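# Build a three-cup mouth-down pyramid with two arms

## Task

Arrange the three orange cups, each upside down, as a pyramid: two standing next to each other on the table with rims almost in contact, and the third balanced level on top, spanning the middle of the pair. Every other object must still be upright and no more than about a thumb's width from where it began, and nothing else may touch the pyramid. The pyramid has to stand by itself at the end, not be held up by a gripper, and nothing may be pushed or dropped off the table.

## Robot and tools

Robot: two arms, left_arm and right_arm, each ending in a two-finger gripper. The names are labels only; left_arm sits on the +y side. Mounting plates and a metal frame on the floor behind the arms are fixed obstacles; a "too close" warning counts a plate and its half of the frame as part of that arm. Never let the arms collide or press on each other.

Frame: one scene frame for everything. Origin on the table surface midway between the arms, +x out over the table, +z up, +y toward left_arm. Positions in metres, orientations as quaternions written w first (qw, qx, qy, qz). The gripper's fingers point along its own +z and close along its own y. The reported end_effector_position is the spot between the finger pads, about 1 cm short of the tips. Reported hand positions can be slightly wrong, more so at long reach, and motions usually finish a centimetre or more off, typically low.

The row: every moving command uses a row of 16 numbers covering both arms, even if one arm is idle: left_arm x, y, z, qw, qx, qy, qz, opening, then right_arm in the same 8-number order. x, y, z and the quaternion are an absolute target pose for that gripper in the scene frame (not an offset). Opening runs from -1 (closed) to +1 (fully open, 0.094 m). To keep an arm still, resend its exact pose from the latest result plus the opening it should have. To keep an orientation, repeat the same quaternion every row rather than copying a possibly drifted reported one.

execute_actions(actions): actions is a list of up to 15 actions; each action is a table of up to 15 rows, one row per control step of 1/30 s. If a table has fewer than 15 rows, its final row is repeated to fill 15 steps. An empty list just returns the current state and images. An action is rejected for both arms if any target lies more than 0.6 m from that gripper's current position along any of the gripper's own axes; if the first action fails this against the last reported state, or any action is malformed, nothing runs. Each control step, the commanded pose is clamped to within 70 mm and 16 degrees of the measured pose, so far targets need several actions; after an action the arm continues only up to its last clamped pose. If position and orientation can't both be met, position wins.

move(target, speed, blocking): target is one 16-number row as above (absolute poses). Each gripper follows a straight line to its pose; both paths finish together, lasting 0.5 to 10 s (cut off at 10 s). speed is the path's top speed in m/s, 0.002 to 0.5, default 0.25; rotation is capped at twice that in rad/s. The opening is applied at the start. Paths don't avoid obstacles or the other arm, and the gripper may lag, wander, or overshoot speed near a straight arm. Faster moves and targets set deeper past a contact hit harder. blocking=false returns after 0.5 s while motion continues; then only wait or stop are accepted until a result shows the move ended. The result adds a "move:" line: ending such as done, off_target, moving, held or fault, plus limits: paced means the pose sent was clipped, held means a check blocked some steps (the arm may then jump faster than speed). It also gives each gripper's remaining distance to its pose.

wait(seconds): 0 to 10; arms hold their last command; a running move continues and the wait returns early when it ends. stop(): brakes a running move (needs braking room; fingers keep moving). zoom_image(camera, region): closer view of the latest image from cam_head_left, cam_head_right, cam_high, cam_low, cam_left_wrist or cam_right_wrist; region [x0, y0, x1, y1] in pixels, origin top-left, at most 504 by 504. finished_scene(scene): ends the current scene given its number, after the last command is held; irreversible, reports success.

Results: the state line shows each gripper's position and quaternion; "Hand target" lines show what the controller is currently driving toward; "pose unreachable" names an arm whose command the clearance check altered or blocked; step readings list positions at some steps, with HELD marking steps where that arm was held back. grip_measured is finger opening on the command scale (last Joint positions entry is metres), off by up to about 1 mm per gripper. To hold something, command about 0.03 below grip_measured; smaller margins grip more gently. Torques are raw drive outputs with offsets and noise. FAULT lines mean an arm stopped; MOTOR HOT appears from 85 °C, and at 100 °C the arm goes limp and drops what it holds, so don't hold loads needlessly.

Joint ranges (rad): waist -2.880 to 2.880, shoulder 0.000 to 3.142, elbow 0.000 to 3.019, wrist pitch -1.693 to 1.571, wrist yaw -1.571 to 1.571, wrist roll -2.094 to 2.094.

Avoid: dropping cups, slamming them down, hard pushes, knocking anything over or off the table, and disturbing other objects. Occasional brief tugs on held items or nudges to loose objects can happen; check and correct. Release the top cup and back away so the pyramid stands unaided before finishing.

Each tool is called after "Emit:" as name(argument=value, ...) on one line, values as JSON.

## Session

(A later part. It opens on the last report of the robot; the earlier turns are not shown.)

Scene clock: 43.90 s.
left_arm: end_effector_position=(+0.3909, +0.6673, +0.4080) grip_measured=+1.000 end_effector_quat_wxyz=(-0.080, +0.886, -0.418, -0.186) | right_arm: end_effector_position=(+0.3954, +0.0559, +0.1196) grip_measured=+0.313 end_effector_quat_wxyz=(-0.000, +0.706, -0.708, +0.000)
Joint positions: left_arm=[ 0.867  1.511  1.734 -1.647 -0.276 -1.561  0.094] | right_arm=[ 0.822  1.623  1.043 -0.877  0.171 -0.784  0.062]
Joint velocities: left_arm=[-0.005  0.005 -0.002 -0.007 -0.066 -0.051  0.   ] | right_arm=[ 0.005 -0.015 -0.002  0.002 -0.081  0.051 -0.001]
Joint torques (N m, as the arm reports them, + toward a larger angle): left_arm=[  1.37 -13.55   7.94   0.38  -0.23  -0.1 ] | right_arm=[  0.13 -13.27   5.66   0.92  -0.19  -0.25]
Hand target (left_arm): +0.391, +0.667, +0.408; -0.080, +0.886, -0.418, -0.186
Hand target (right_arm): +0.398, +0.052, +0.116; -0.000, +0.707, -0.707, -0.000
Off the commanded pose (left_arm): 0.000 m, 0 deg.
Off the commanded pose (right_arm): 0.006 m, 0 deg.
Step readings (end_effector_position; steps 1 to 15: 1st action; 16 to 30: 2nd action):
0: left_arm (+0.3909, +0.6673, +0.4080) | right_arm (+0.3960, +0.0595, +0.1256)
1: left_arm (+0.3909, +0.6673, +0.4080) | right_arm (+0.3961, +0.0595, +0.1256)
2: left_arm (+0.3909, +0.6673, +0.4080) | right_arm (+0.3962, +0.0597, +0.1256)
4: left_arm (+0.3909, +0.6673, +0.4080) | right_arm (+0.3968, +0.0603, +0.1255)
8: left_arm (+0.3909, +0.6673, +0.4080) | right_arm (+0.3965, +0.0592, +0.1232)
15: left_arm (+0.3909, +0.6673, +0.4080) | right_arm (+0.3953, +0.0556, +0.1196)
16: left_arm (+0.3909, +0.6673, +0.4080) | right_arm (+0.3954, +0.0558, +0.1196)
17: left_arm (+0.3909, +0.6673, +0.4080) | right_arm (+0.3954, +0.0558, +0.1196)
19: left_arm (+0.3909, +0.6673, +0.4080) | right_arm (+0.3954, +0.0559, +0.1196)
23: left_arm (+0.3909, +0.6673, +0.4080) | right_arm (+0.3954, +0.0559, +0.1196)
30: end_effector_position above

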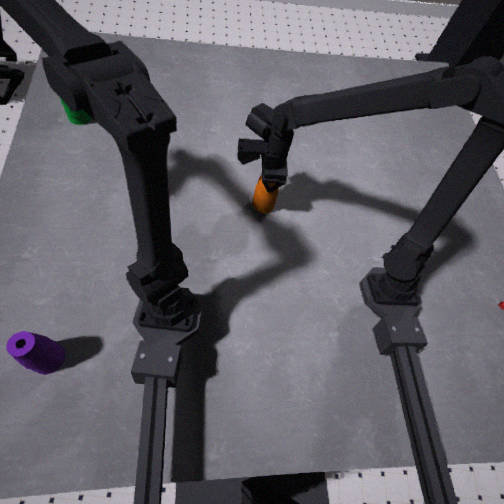

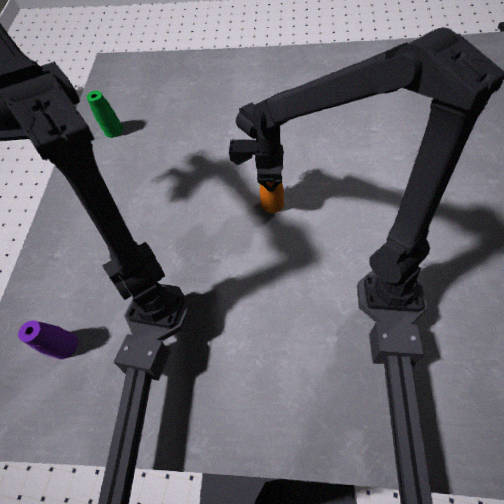

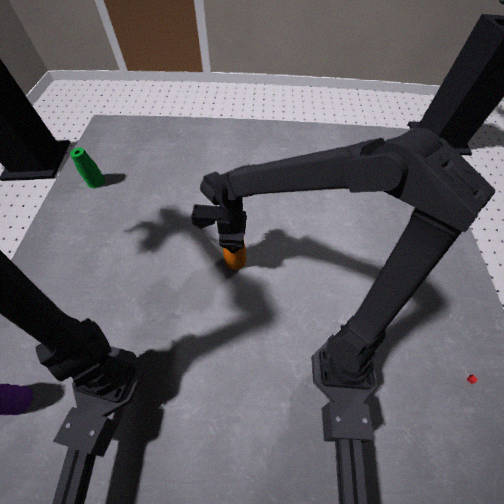

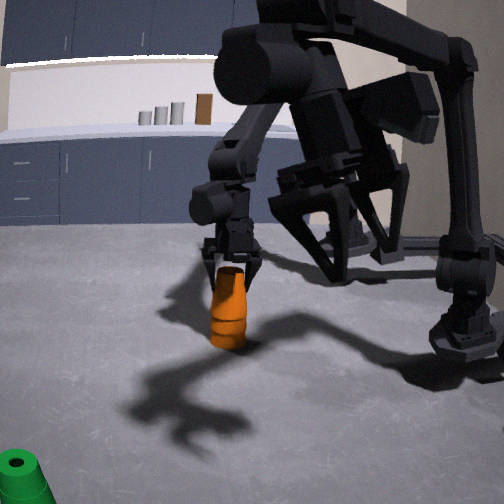

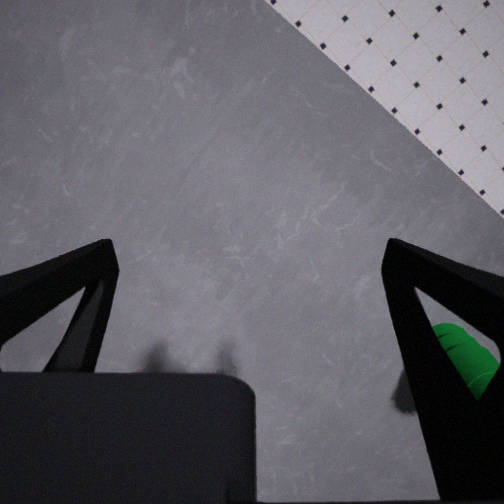

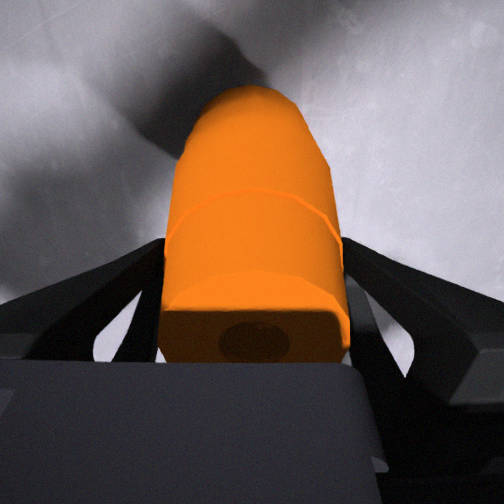

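Emit:
execute_actions(actions=[[[0.3909,0.6673,0.4080,-0.080,0.886,-0.418,-0.186,1.0,0.3997,0.0549,0.1182,-0.0032,0.7067,-0.7075,0.0,0.29],
[0.3909,0.6673,0.4080,-0.080,0.886,-0.418,-0.186,1.0,0.4013,0.0579,0.1209,-0.0063,0.7063,-0.7079,0.0,0.28],
[0.3909,0.6673,0.4080,-0.080,0.886,-0.418,-0.186,1.0,0.4030,0.0608,0.1236,-0.0095,0.7059,-0.7083,0.0,0.28],
[0.3909,0.6673,0.4080,-0.080,0.886,-0.418,-0.186,1.0,0.4046,0.0638,0.1264,-0.0127,0.7056,-0.7086,0.0,0.28],
[0.3909,0.6673,0.4080,-0.080,0.886,-0.418,-0.186,1.0,0.4063,0.0667,0.1291,-0.0159,0.7052,-0.7090,0.0,0.28],
[0.3909,0.6673,0.4080,-0.080,0.886,-0.418,-0.186,1.0,0.4079,0.0697,0.1318,-0.0190,0.7048,-0.7094,0.0,0.28],
[0.3909,0.6673,0.4080,-0.080,0.886,-0.418,-0.186,1.0,0.4096,0.0726,0.1345,-0.0222,0.7044,-0.7098,0.0,0.28],
[0.3909,0.6673,0.4080,-0.080,0.886,-0.418,-0.186,1.0,0.4096,0.0726,0.1365,-0.0222,0.7044,-0.7098,0.0,0.28],
[0.3909,0.6673,0.4080,-0.080,0.886,-0.418,-0.186,1.0,0.4096,0.0726,0.1385,-0.0222,0.7044,-0.7098,0.0,0.28],
[0.3909,0.6673,0.4080,-0.080,0.886,-0.418,-0.186,1.0,0.4096,0.0726,0.1405,-0.0222,0.7044,-0.7098,0.0,0.28],
[0.3909,0.6673,0.4080,-0.080,0.886,-0.418,-0.186,1.0,0.4096,0.0726,0.1425,-0.0222,0.7044,-0.7098,0.0,0.28],
[0.3909,0.6673,0.4080,-0.080,0.886,-0.418,-0.186,1.0,0.4096,0.0726,0.1445,-0.0222,0.7044,-0.7098,0.0,0.28],
[0.3909,0.6673,0.4080,-0.080,0.886,-0.418,-0.186,1.0,0.4096,0.0726,0.1465,-0.0222,0.7044,-0.7098,0.0,0.28],
[0.3909,0.6673,0.4080,-0.080,0.886,-0.418,-0.186,1.0,0.4096,0.0726,0.1485,-0.0222,0.7044,-0.7098,0.0,0.28],
[0.3909,0.6673,0.4080,-0.080,0.886,-0.418,-0.186,1.0,0.4096,0.0726,0.1505,-0.0222,0.7044,-0.7098,0.0,0.28]]])

Scene clock: 49.17 s.
left_arm: end_effector_position=(+0.3909, +0.6673, +0.4080) grip_measured=+1.000 end_effector_quat_wxyz=(-0.080, +0.886, -0.418, -0.186) | right_arm: end_effector_position=(+0.3922, +0.0524, +0.1206) grip_measured=+0.299 end_effector_quat_wxyz=(+0.011, +0.708, -0.706, +0.000)
Joint positions: left_arm=[ 0.867  1.511  1.734 -1.647 -0.276 -1.561  0.094] | right_arm=[ 0.822  1.623  1.046 -0.903  0.171 -0.784  0.061]
Joint velocities: left_arm=[-0.015 -0.024  0.022  0.007 -0.037  0.022  0.   ] | right_arm=[-0.005 -0.015  0.051 -0.164 -0.11  -0.037 -0.   ]
Joint torques (N m, as the arm reports them, + toward a larger angle): left_arm=[  1.88 -13.37   7.95   0.5   -0.24  -0.09] | right_arm=[  2.15 -15.85  10.25   0.    -0.06   0.09]
Hand target (left_arm): +0.391, +0.667, +0.408; -0.080, +0.886, -0.418, -0.186
Hand target (right_arm): +0.409, +0.072, +0.151; -0.023, +0.704, -0.710, -0.000
Off the commanded pose (left_arm): 0.000 m, 0 deg.
Off the commanded pose (right_arm): 0.040 m, 4 deg.
Step readings (end_effector_position):
0: left_arm (+0.3909, +0.6673, +0.4080) | right_arm (+0.3954, +0.0559, +0.1196)
1: left_arm (+0.3909, +0.6673, +0.4080) | right_arm (+0.3954, +0.0559, +0.1196)
2: left_arm (+0.3909, +0.6673, +0.4080) | right_arm (+0.3954, +0.0559, +0.1196)
4: left_arm (+0.3909, +0.6673, +0.4080) | right_arm (+0.3954, +0.0559, +0.1196)
8: left_arm (+0.3909, +0.6673, +0.4080) | right_arm (+0.3954, +0.0559, +0.1196)
15: end_effector_position above

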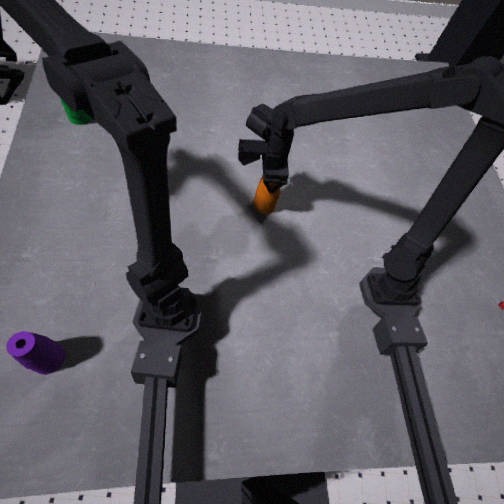

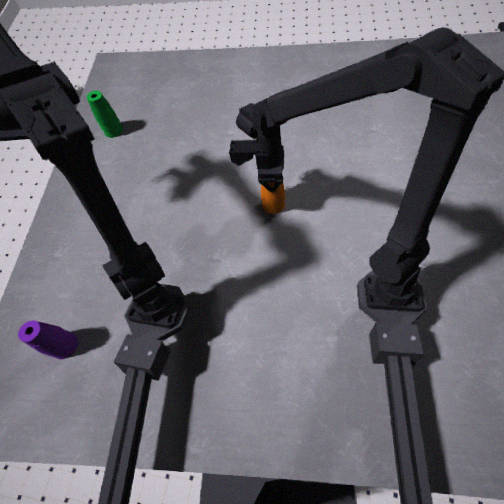

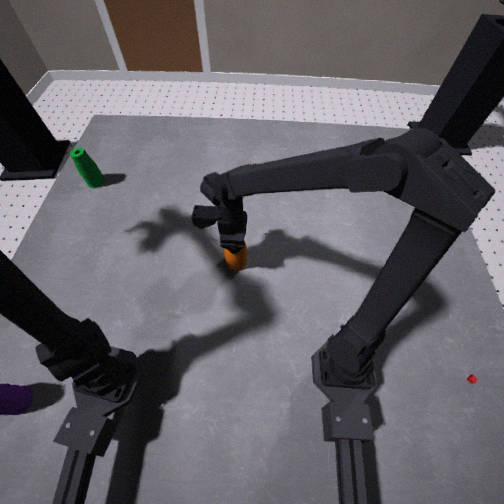

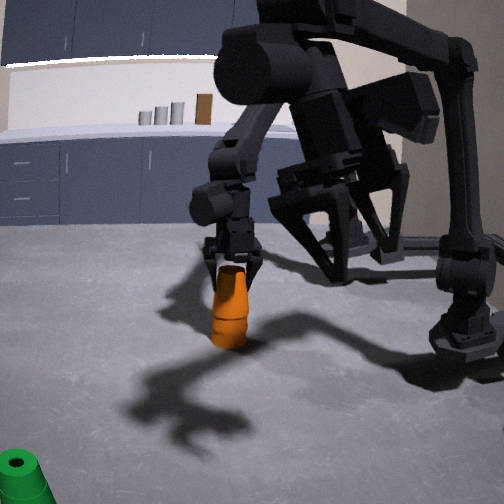

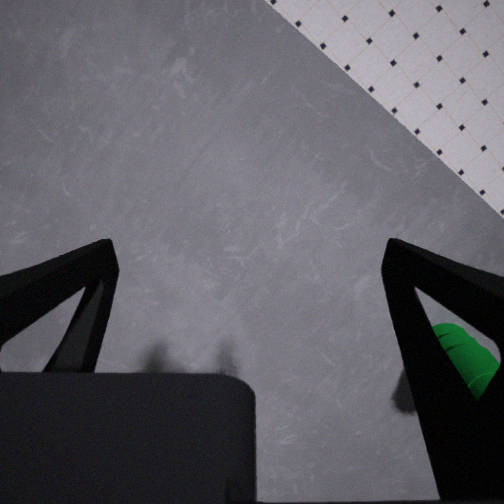

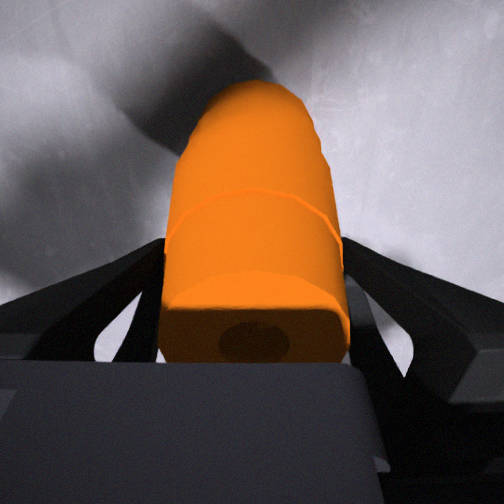

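Emit:
execute_actions(actions=[])

Scene clock: 49.70 s.
left_arm: end_effector_position=(+0.3909, +0.6673, +0.4080) grip_measured=+1.000 end_effector_quat_wxyz=(-0.080, +0.886, -0.418, -0.186) | right_arm: end_effector_position=(+0.3928, +0.0523, +0.1235) grip_measured=+0.299 end_effector_quat_wxyz=(+0.012, +0.708, -0.706, +0.000)
Joint positions: left_arm=[ 0.867  1.511  1.734 -1.647 -0.276 -1.561  0.094] | right_arm=[ 0.822  1.62   1.051 -0.913  0.171 -0.784  0.061]
Joint velocities: left_arm=[-0.005 -0.034 -0.012 -0.007 -0.022 -0.007  0.   ] | right_arm=[-0.015 -0.005 -0.007  0.002  0.007  0.007  0.   ]
Joint torques (N m, as the arm reports them, + toward a larger angle): left_arm=[  2.21 -13.56   8.01   0.51  -0.23  -0.1 ] | right_arm=[  2.16 -15.52  10.15   0.13  -0.07   0.08]
Hand target (left_arm): +0.391, +0.667, +0.408; -0.080, +0.886, -0.418, -0.186
Hand target (right_arm): +0.409, +0.072, +0.151; -0.023, +0.704, -0.710, -0.000
Off the commanded pose (left_arm): 0.000 m, 0 deg.
Off the commanded pose (right_arm): 0.038 m, 4 deg.

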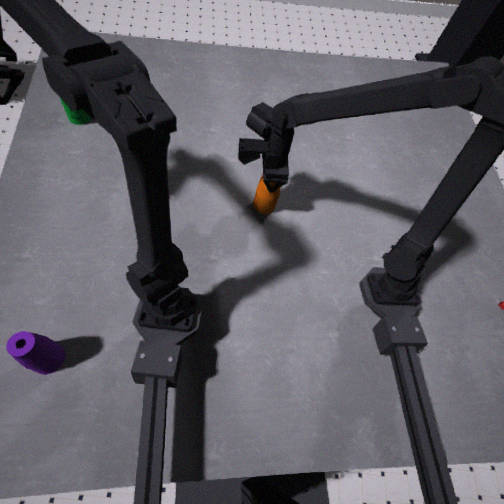

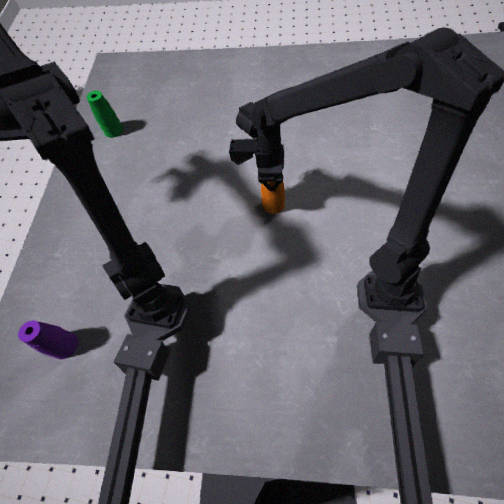

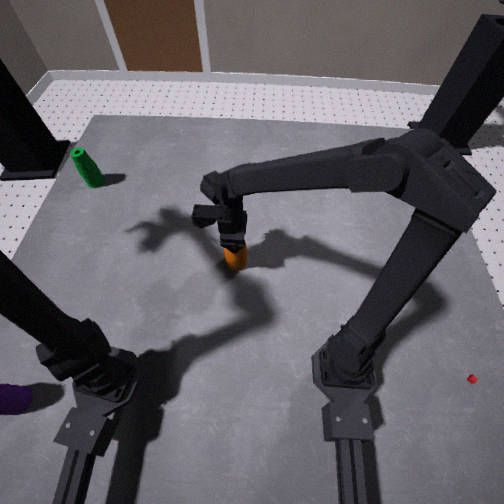

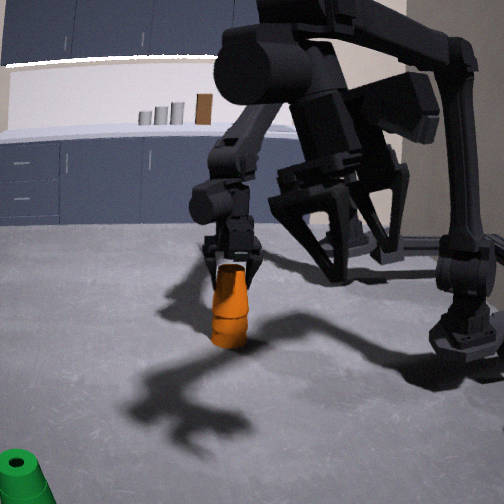

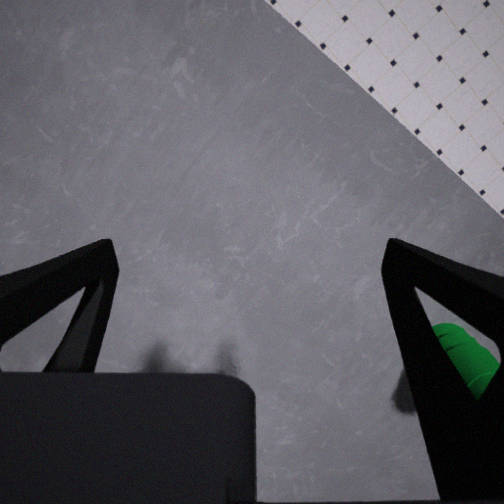

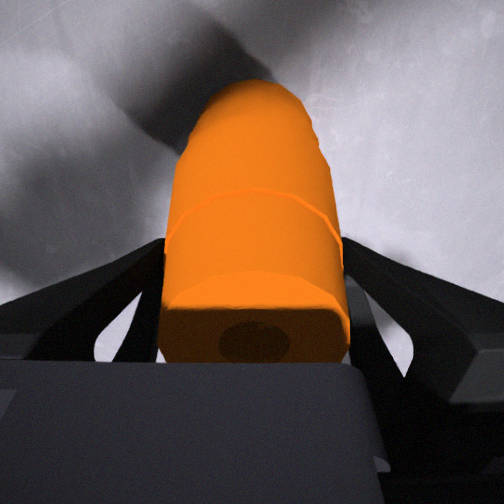

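Emit:
execute_actions(actions=[[[0.3909,0.6673,0.4080,-0.080,0.886,-0.418,-0.186,1.0,0.4098,0.0731,0.1520,-0.0232,0.7043,-0.7099,0.0,0.27],
[0.3909,0.6673,0.4080,-0.080,0.886,-0.418,-0.186,1.0,0.4100,0.0736,0.1540,-0.0242,0.7042,-0.7100,0.0,0.265],
[0.3909,0.6673,0.4080,-0.080,0.886,-0.418,-0.186,1.0,0.4102,0.0741,0.1565,-0.0252,0.7041,-0.7101,0.0,0.265],
[0.3909,0.6673,0.4080,-0.080,0.886,-0.418,-0.186,1.0,0.4104,0.0746,0.1590,-0.0262,0.7040,-0.7103,0.0,0.265],
[0.3909,0.6673,0.4080,-0.080,0.886,-0.418,-0.186,1.0,0.4106,0.0751,0.1615,-0.0272,0.7038,-0.7104,0.0,0.265],
[0.3909,0.6673,0.4080,-0.080,0.886,-0.418,-0.186,1.0,0.4108,0.0756,0.1640,-0.0282,0.7037,-0.7105,0.0,0.265],
[0.3909,0.6673,0.4080,-0.080,0.886,-0.418,-0.186,1.0,0.4110,0.0760,0.1665,-0.0292,0.7036,-0.7106,0.0,0.265],
[0.3909,0.6673,0.4080,-0.080,0.886,-0.418,-0.186,1.0,0.4111,0.0764,0.1690,-0.0302,0.7035,-0.7107,0.0,0.265],
[0.3909,0.6673,0.4080,-0.080,0.886,-0.418,-0.186,1.0,0.4112,0.0767,0.1715,-0.0312,0.7033,-0.7109,0.0,0.265],
[0.3909,0.6673,0.4080,-0.080,0.886,-0.418,-0.186,1.0,0.4113,0.0770,0.1740,-0.0322,0.7032,-0.7110,0.0,0.265],
[0.3909,0.6673,0.4080,-0.080,0.886,-0.418,-0.186,1.0,0.4114,0.0772,0.1765,-0.0332,0.7031,-0.7111,0.0,0.265],
[0.3909,0.6673,0.4080,-0.080,0.886,-0.418,-0.186,1.0,0.4114,0.0773,0.1790,-0.0340,0.7030,-0.7112,0.0,0.265],
[0.3909,0.6673,0.4080,-0.080,0.886,-0.418,-0.186,1.0,0.4113,0.0772,0.1815,-0.0340,0.7030,-0.7112,0.0,0.265],
[0.3909,0.6673,0.4080,-0.080,0.886,-0.418,-0.186,1.0,0.4112,0.0771,0.1840,-0.0340,0.7030,-0.7112,0.0,0.265],
[0.3909,0.6673,0.4080,-0.080,0.886,-0.418,-0.186,1.0,0.4111,0.0770,0.1865,-0.0340,0.7030,-0.7112,0.0,0.265]]])

Scene clock: 52.73 s.
left_arm: end_effector_position=(+0.3909, +0.6673, +0.4080) grip_measured=+1.000 end_effector_quat_wxyz=(-0.080, +0.886, -0.418, -0.186) | right_arm: end_effector_position=(+0.3946, +0.0580, +0.1530) grip_measured=+0.299 end_effector_quat_wxyz=(+0.001, +0.708, -0.706, +0.000)
Joint positions: left_arm=[ 0.867  1.511  1.734 -1.647 -0.276 -1.561  0.094] | right_arm=[ 0.839  1.573  1.079 -0.969  0.172 -0.77   0.061]
Joint velocities: left_arm=[-0.005 -0.034 -0.007 -0.027 -0.037 -0.022  0.   ] | right_arm=[ 0.034 -0.132  0.081 -0.159  0.037  0.007  0.001]
Joint torques (N m, as the arm reports them, + toward a larger angle): left_arm=[  1.87 -13.34   7.79   0.53  -0.27  -0.18] | right_arm=[  2.57 -15.11  10.69   0.18  -0.05   0.07]
Hand target (left_arm): +0.391, +0.667, +0.408; -0.080, +0.886, -0.418, -0.186
Hand target (right_arm): +0.410, +0.076, +0.186; -0.034, +0.703, -0.711, -0.000
Off the commanded pose (left_arm): 0.000 m, 0 deg.
Off the commanded pose (right_arm): 0.042 m, 4 deg.
Step readings (end_effector_position):
0: left_arm (+0.3909, +0.6673, +0.4080) | right_arm (+0.3928, +0.0523, +0.1235)
1: left_arm (+0.3909, +0.6673, +0.4080) | right_arm (+0.3927, +0.0523, +0.1235)
2: left_arm (+0.3909, +0.6673, +0.4080) | right_arm (+0.3926, +0.0521, +0.1236)
4: left_arm (+0.3909, +0.6673, +0.4080) | right_arm (+0.3917, +0.0517, +0.1245)
8: left_arm (+0.3909, +0.6673, +0.4080) | right_arm (+0.3913, +0.0533, +0.1315)
15: end_effector_position above

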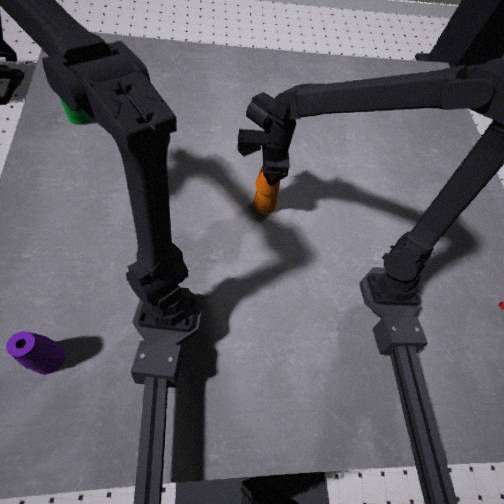

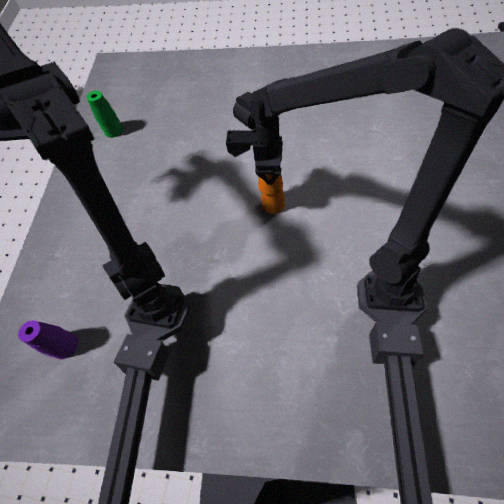

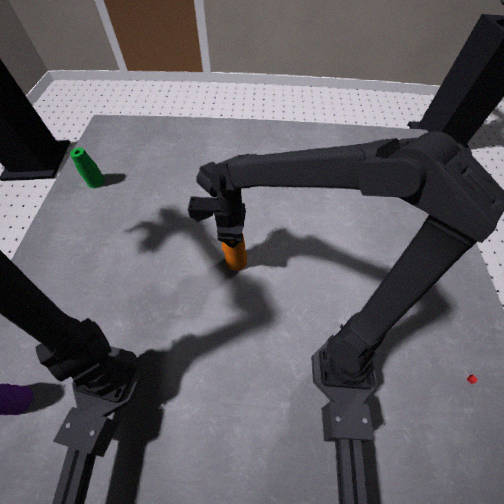

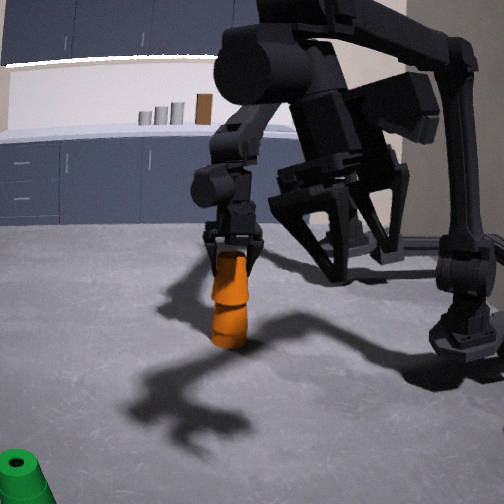

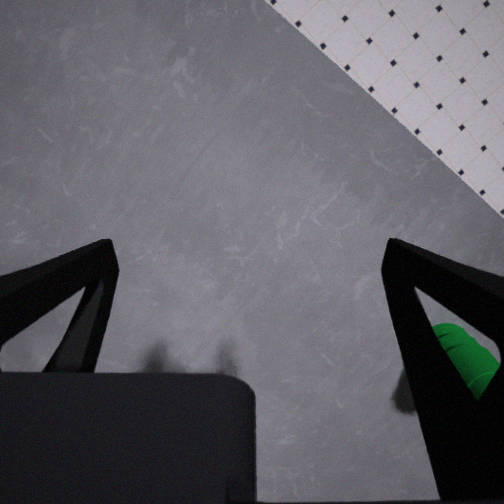

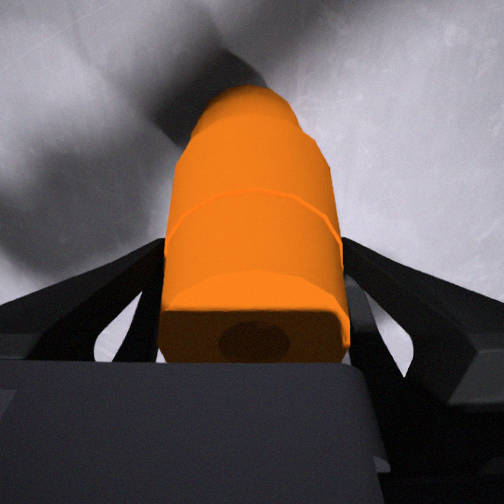

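Emit:
execute_actions(actions=[[[0.3909,0.6673,0.4080,-0.080,0.886,-0.418,-0.186,1.0,0.4108,0.0764,0.1885,-0.0340,0.7030,-0.7112,0.0,0.265],
[0.3909,0.6673,0.4080,-0.080,0.886,-0.418,-0.186,1.0,0.4105,0.0758,0.1915,-0.0340,0.7030,-0.7112,0.0,0.265],
[0.3909,0.6673,0.4080,-0.080,0.886,-0.418,-0.186,1.0,0.4102,0.0752,0.1950,-0.0340,0.7030,-0.7112,0.0,0.265],
[0.3909,0.6673,0.4080,-0.080,0.886,-0.418,-0.186,1.0,0.4099,0.0746,0.1985,-0.0340,0.7030,-0.7112,0.0,0.265],
[0.3909,0.6673,0.4080,-0.080,0.886,-0.418,-0.186,1.0,0.4096,0.0740,0.2020,-0.0340,0.7030,-0.7112,0.0,0.265],
[0.3909,0.6673,0.4080,-0.080,0.886,-0.418,-0.186,1.0,0.4093,0.0734,0.2055,-0.0340,0.7030,-0.7112,0.0,0.265],
[0.3909,0.6673,0.4080,-0.080,0.886,-0.418,-0.186,1.0,0.4090,0.0728,0.2090,-0.0340,0.7030,-0.7112,0.0,0.265],
[0.3909,0.6673,0.4080,-0.080,0.886,-0.418,-0.186,1.0,0.4087,0.0722,0.2125,-0.0340,0.7030,-0.7112,0.0,0.265],
[0.3909,0.6673,0.4080,-0.080,0.886,-0.418,-0.186,1.0,0.4084,0.0716,0.2160,-0.0340,0.7030,-0.7112,0.0,0.265],
[0.3909,0.6673,0.4080,-0.080,0.886,-0.418,-0.186,1.0,0.4081,0.0710,0.2195,-0.0340,0.7030,-0.7112,0.0,0.265],
[0.3909,0.6673,0.4080,-0.080,0.886,-0.418,-0.186,1.0,0.4080,0.0706,0.2225,-0.0340,0.7030,-0.7112,0.0,0.265],
[0.3909,0.6673,0.4080,-0.080,0.886,-0.418,-0.186,1.0,0.4080,0.0703,0.2255,-0.0340,0.7030,-0.7112,0.0,0.265],
[0.3909,0.6673,0.4080,-0.080,0.886,-0.418,-0.186,1.0,0.4080,0.0700,0.2280,-0.0340,0.7030,-0.7112,0.0,0.265],
[0.3909,0.6673,0.4080,-0.080,0.886,-0.418,-0.186,1.0,0.4080,0.0700,0.2300,-0.0340,0.7030,-0.7112,0.0,0.265],
[0.3909,0.6673,0.4080,-0.080,0.886,-0.418,-0.186,1.0,0.4080,0.0700,0.2310,-0.0340,0.7030,-0.7112,0.0,0.265]]])

Emit:
execute_actions(actions=[])

Scene clock: 54.90 s.
left_arm: end_effector_position=(+0.3909, +0.6673, +0.4080) grip_measured=+1.000 end_effector_quat_wxyz=(-0.080, +0.886, -0.418, -0.186) | right_arm: end_effector_position=(+0.3926, +0.0520, +0.1975) grip_measured=+0.299 end_effector_quat_wxyz=(+0.001, +0.708, -0.706, +0.001)
Joint positions: left_arm=[ 0.867  1.511  1.734 -1.647 -0.276 -1.561  0.094] | right_arm=[ 0.851  1.498  1.118 -1.085  0.174 -0.758  0.061]
Joint velocities: left_arm=[-0.005  0.005 -0.012 -0.007 -0.037  0.007  0.   ] | right_arm=[ 0.024 -0.161  0.159 -0.168  0.007  0.066 -0.001]
Joint torques (N m, as the arm reports them, + toward a larger angle): left_arm=[  1.99 -13.7    7.92   0.43  -0.25  -0.11] | right_arm=[  1.65 -13.59  11.29   0.15   0.     0.1 ]
Hand target (left_arm): +0.391, +0.667, +0.408; -0.080, +0.886, -0.418, -0.186
Hand target (right_arm): +0.407, +0.069, +0.231; -0.034, +0.703, -0.711, -0.000
Off the commanded pose (left_arm): 0.000 m, 0 deg.
Off the commanded pose (right_arm): 0.041 m, 4 deg.
Step readings (end_effector_position):
0: left_arm (+0.3909, +0.6673, +0.4080) | right_arm (+0.3963, +0.0590, +0.1616)
1: left_arm (+0.3909, +0.6673, +0.4080) | right_arm (+0.3961, +0.0588, +0.1616)
2: left_arm (+0.3909, +0.6673, +0.4080) | right_arm (+0.3957, +0.0583, +0.1616)
4: left_arm (+0.3909, +0.6673, +0.4080) | right_arm (+0.3939, +0.0564, +0.1620)
8: left_arm (+0.3909, +0.6673, +0.4080) | right_arm (+0.3897, +0.0518, +0.1683)
15: end_effector_position above

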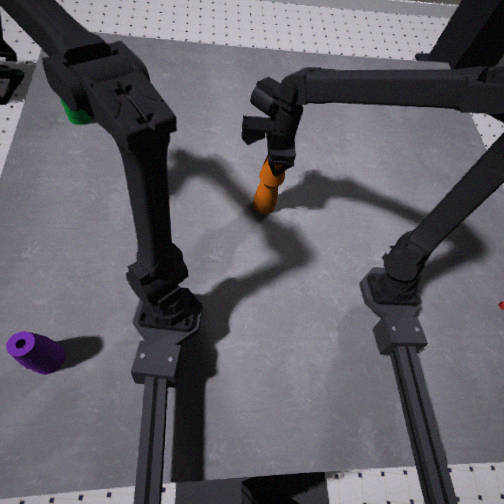

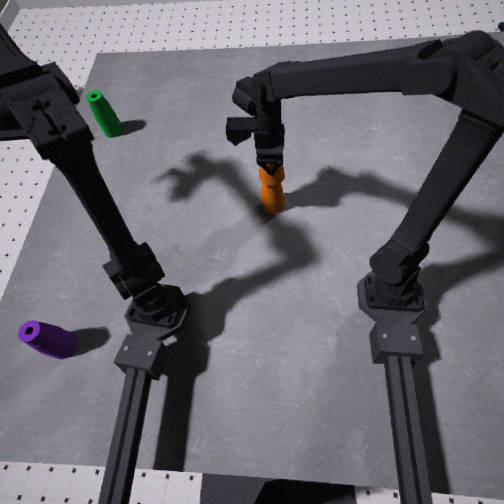

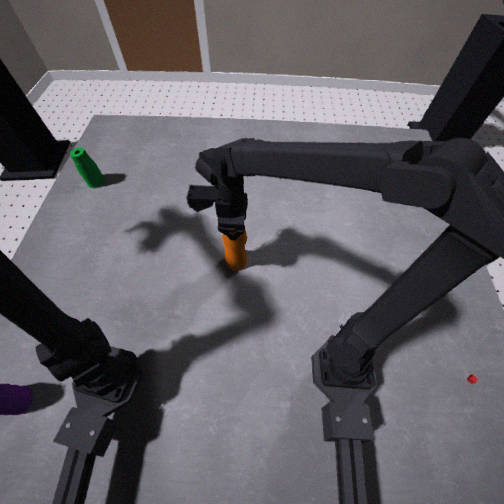

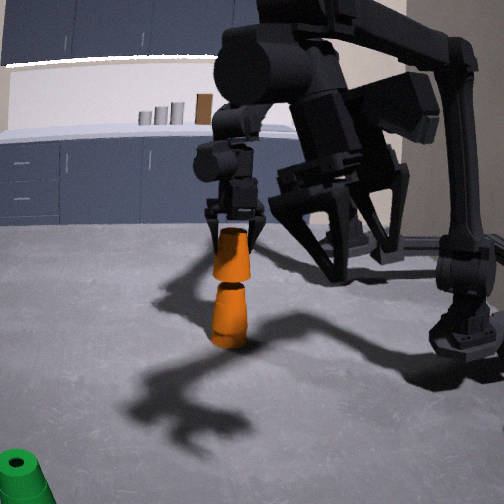

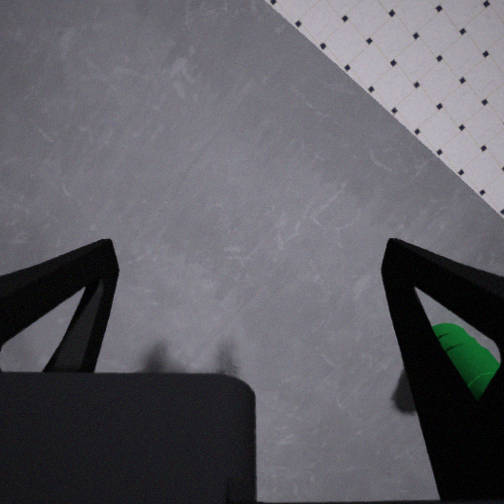

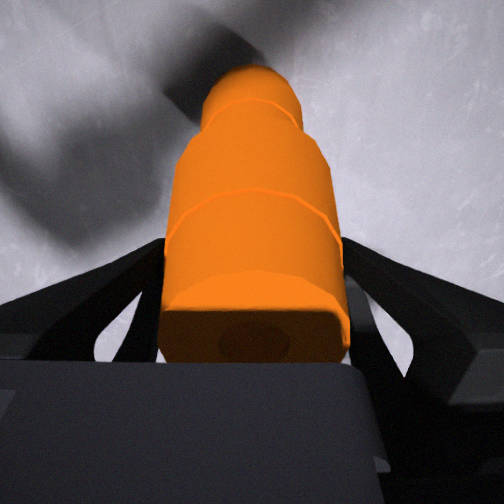

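Scene clock: 54.90 s.
left_arm: end_effector_position=(+0.3909, +0.6673, +0.4080) grip_measured=+1.000 end_effector_quat_wxyz=(-0.080, +0.886, -0.418, -0.186) | right_arm: end_effector_position=(+0.3926, +0.0520, +0.1975) grip_measured=+0.299 end_effector_quat_wxyz=(+0.001, +0.708, -0.706, +0.001)
Joint positions: left_arm=[ 0.867  1.511  1.734 -1.647 -0.276 -1.561  0.094] | right_arm=[ 0.851  1.498  1.118 -1.085  0.174 -0.758  0.061]
Joint velocities: left_arm=[-0.005  0.005 -0.012 -0.007 -0.037  0.007  0.   ] | right_arm=[ 0.024 -0.161  0.159 -0.168  0.007  0.066 -0.001]
Joint torques (N m, as the arm reports them, + toward a larger angle): left_arm=[  1.99 -13.7    7.92   0.43  -0.25  -0.11] | right_arm=[  1.65 -13.59  11.29   0.15   0.     0.1 ]
Hand target (left_arm): +0.391, +0.667, +0.408; -0.080, +0.886, -0.418, -0.186
Hand target (right_arm): +0.407, +0.069, +0.231; -0.034, +0.703, -0.711, -0.000
Off the commanded pose (left_arm): 0.000 m, 0 deg.
Off the commanded pose (right_arm): 0.041 m, 4 deg.

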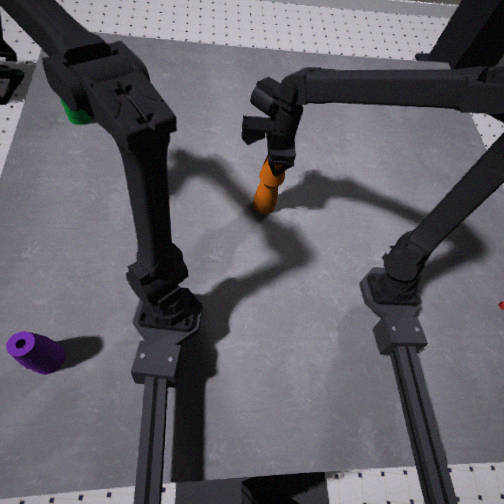

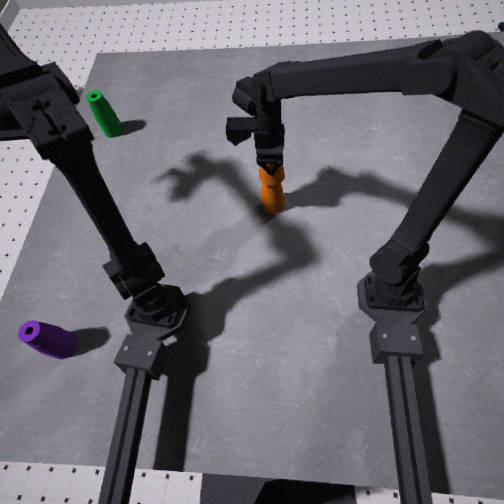

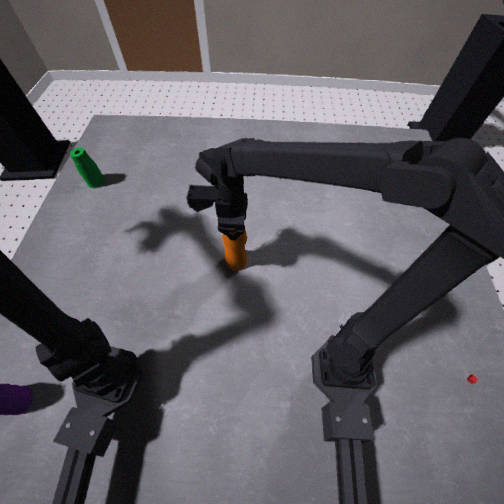

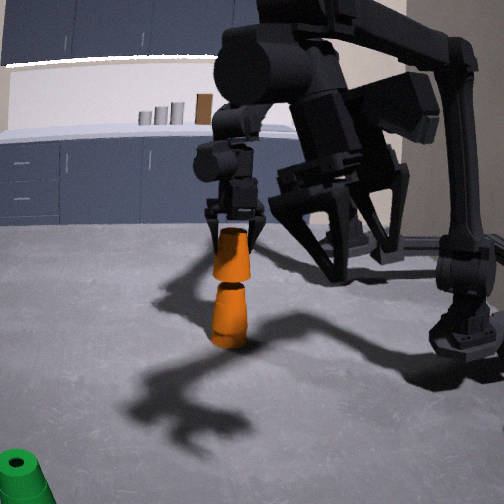

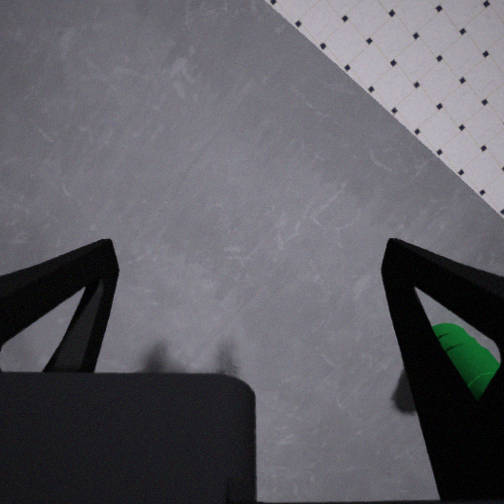

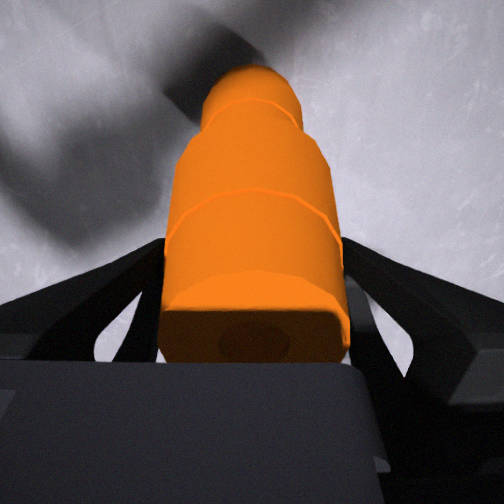

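Emit:
zoom_image(camera="cam_low", region=[160, 200, 320, 360])

Region (160, 200, 320, 360) of cam_low's 504x504 image, scaled by 3.150, with more detail than that image has.

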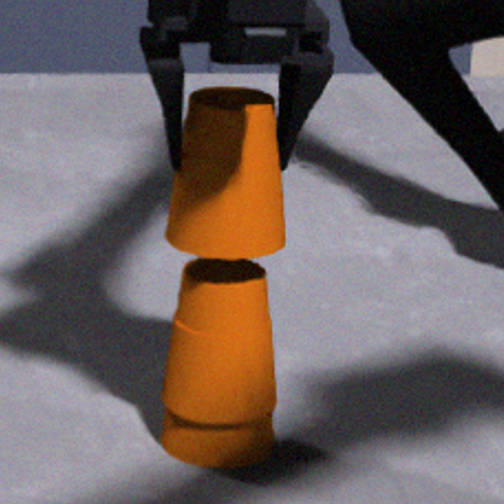

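Emit:
move(target=[0.3909, 0.6673, 0.4080, -0.080, 0.886, -0.418, -0.186, 1.0, 0.397, -0.028, 0.212, 0.0, 0.7071, -0.7071, 0.0, 0.265], speed=0.15)

Scene clock: 57.37 s.
left_arm: end_effector_position=(+0.3909, +0.6673, +0.4080) grip_measured=+1.000 end_effector_quat_wxyz=(-0.080, +0.886, -0.418, -0.186) | right_arm: end_effector_position=(+0.4003, -0.0241, +0.2100) grip_measured=+0.299 end_effector_quat_wxyz=(-0.001, +0.703, -0.712, +0.000)
Joint positions: left_arm=[ 0.867  1.511  1.734 -1.647 -0.276 -1.561  0.094] | right_arm=[ 0.704  1.352  1.013 -1.099  0.156 -0.891  0.061]
Joint velocities: left_arm=[-0.015 -0.005 -0.002  0.007 -0.022  0.007  0.   ] | right_arm=[ 0.005 -0.005  0.012  0.012  0.051  0.007  0.001]
Joint torques (N m, as the arm reports them, + toward a larger angle): left_arm=[  1.97 -13.71   7.89   0.37  -0.26  -0.14] | right_arm=[  0.34 -11.84   6.57   0.24  -0.21  -0.27]
Hand target (left_arm): +0.391, +0.667, +0.408; -0.080, +0.886, -0.418, -0.186
Hand target (right_arm): +0.398, -0.028, +0.212; +0.000, +0.707, -0.707, -0.001
Off the commanded pose (left_arm): 0.000 m, 0 deg.
Off the commanded pose (right_arm): 0.006 m, 1 deg.
move: done

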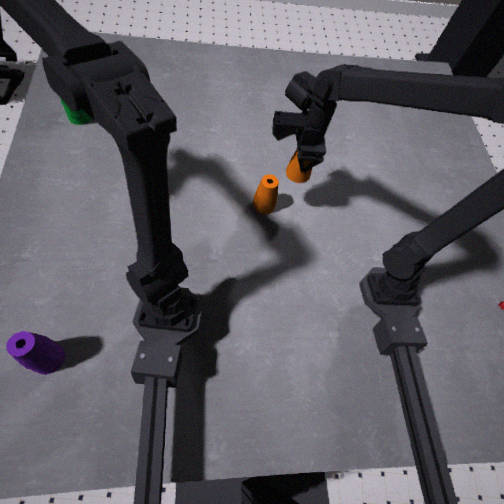

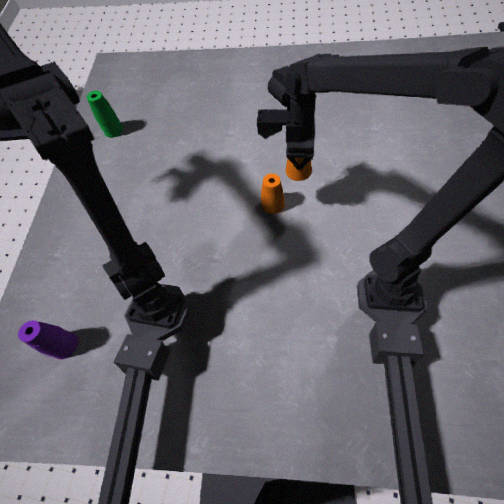

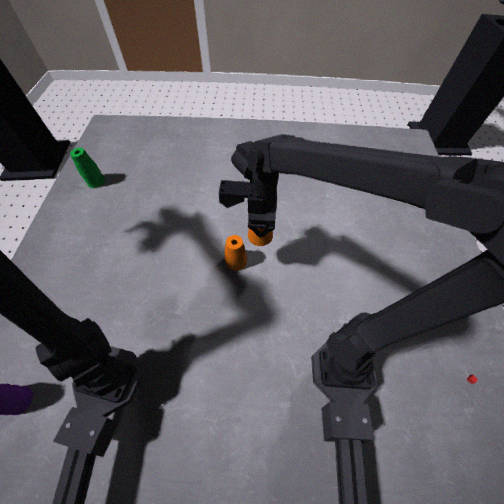

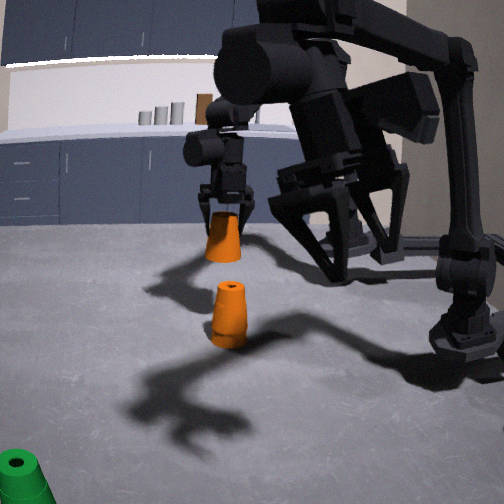

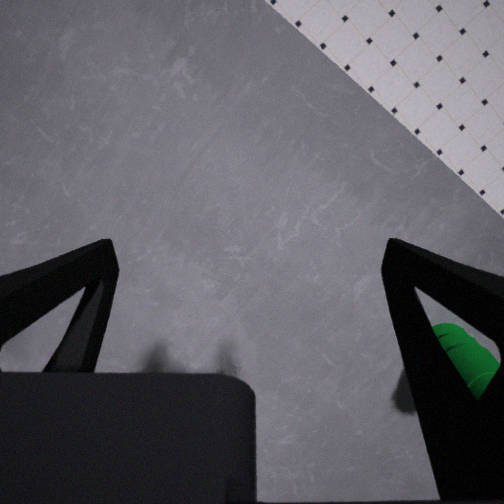

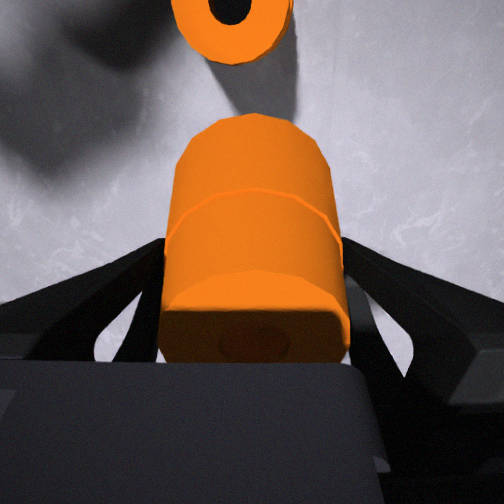

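Emit:
move(target=[0.3909, 0.6673, 0.4080, -0.080, 0.886, -0.418, -0.186, 1.0, 0.396, -0.027, 0.079, 0.0, 0.7071, -0.7071, 0.0, 0.265], speed=0.15)

Scene clock: 60.43 s.
left_arm: end_effector_position=(+0.3909, +0.6673, +0.4080) grip_measured=+1.000 end_effector_quat_wxyz=(-0.080, +0.886, -0.418, -0.186) | right_arm: end_effector_position=(+0.3915, -0.0246, +0.0789) grip_measured=+0.299 end_effector_quat_wxyz=(+0.005, +0.706, -0.708, -0.000)
Joint positions: left_arm=[ 0.867  1.511  1.734 -1.647 -0.276 -1.561  0.094] | right_arm=[ 0.665  1.573  0.857 -0.727  0.151 -0.94   0.061]
Joint velocities: left_arm=[ 0.005 -0.005 -0.007 -0.012 -0.051  0.022  0.   ] | right_arm=[-0.015  0.005  0.007  0.002 -0.007 -0.037 -0.   ]
Joint torques (N m, as the arm reports them, + toward a larger angle): left_arm=[  1.83 -12.77   7.98   0.5   -0.22  -0.11] | right_arm=[ -0.06 -12.31   4.92   0.96  -0.21  -0.22]
Hand target (left_arm): +0.391, +0.667, +0.408; -0.080, +0.886, -0.418, -0.186
Hand target (right_arm): +0.395, -0.027, +0.079; -0.000, +0.707, -0.707, -0.000
Off the commanded pose (left_arm): 0.000 m, 0 deg.
Off the commanded pose (right_arm): 0.005 m, 1 deg.
move: done

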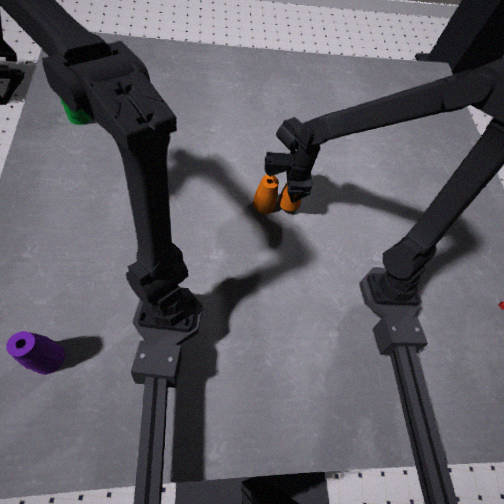

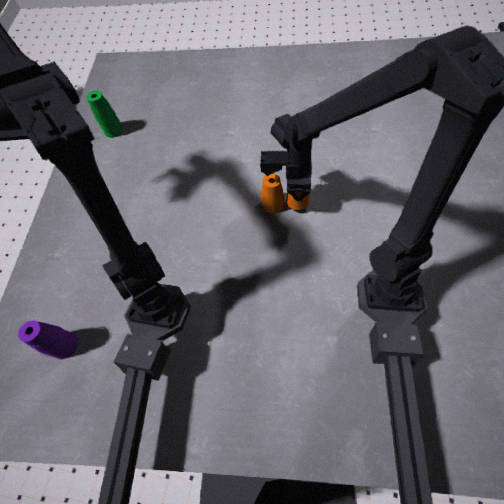

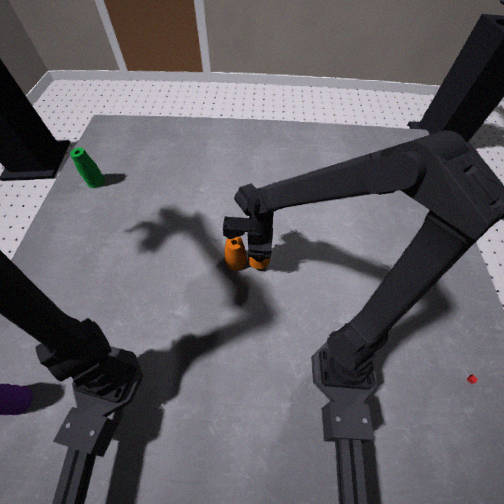

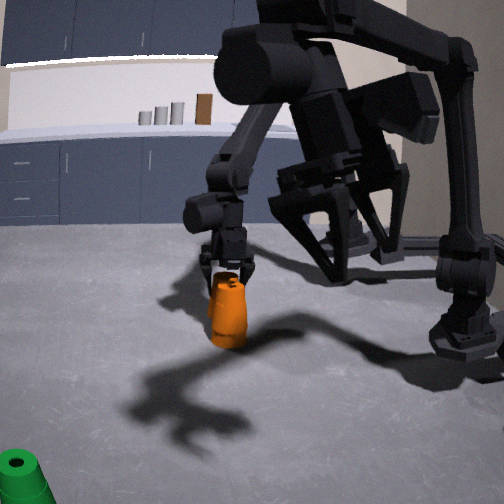

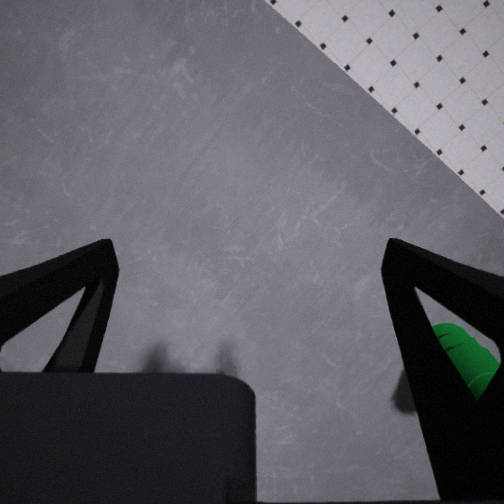

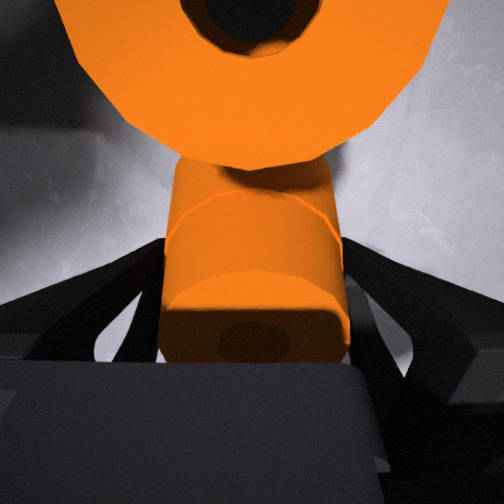

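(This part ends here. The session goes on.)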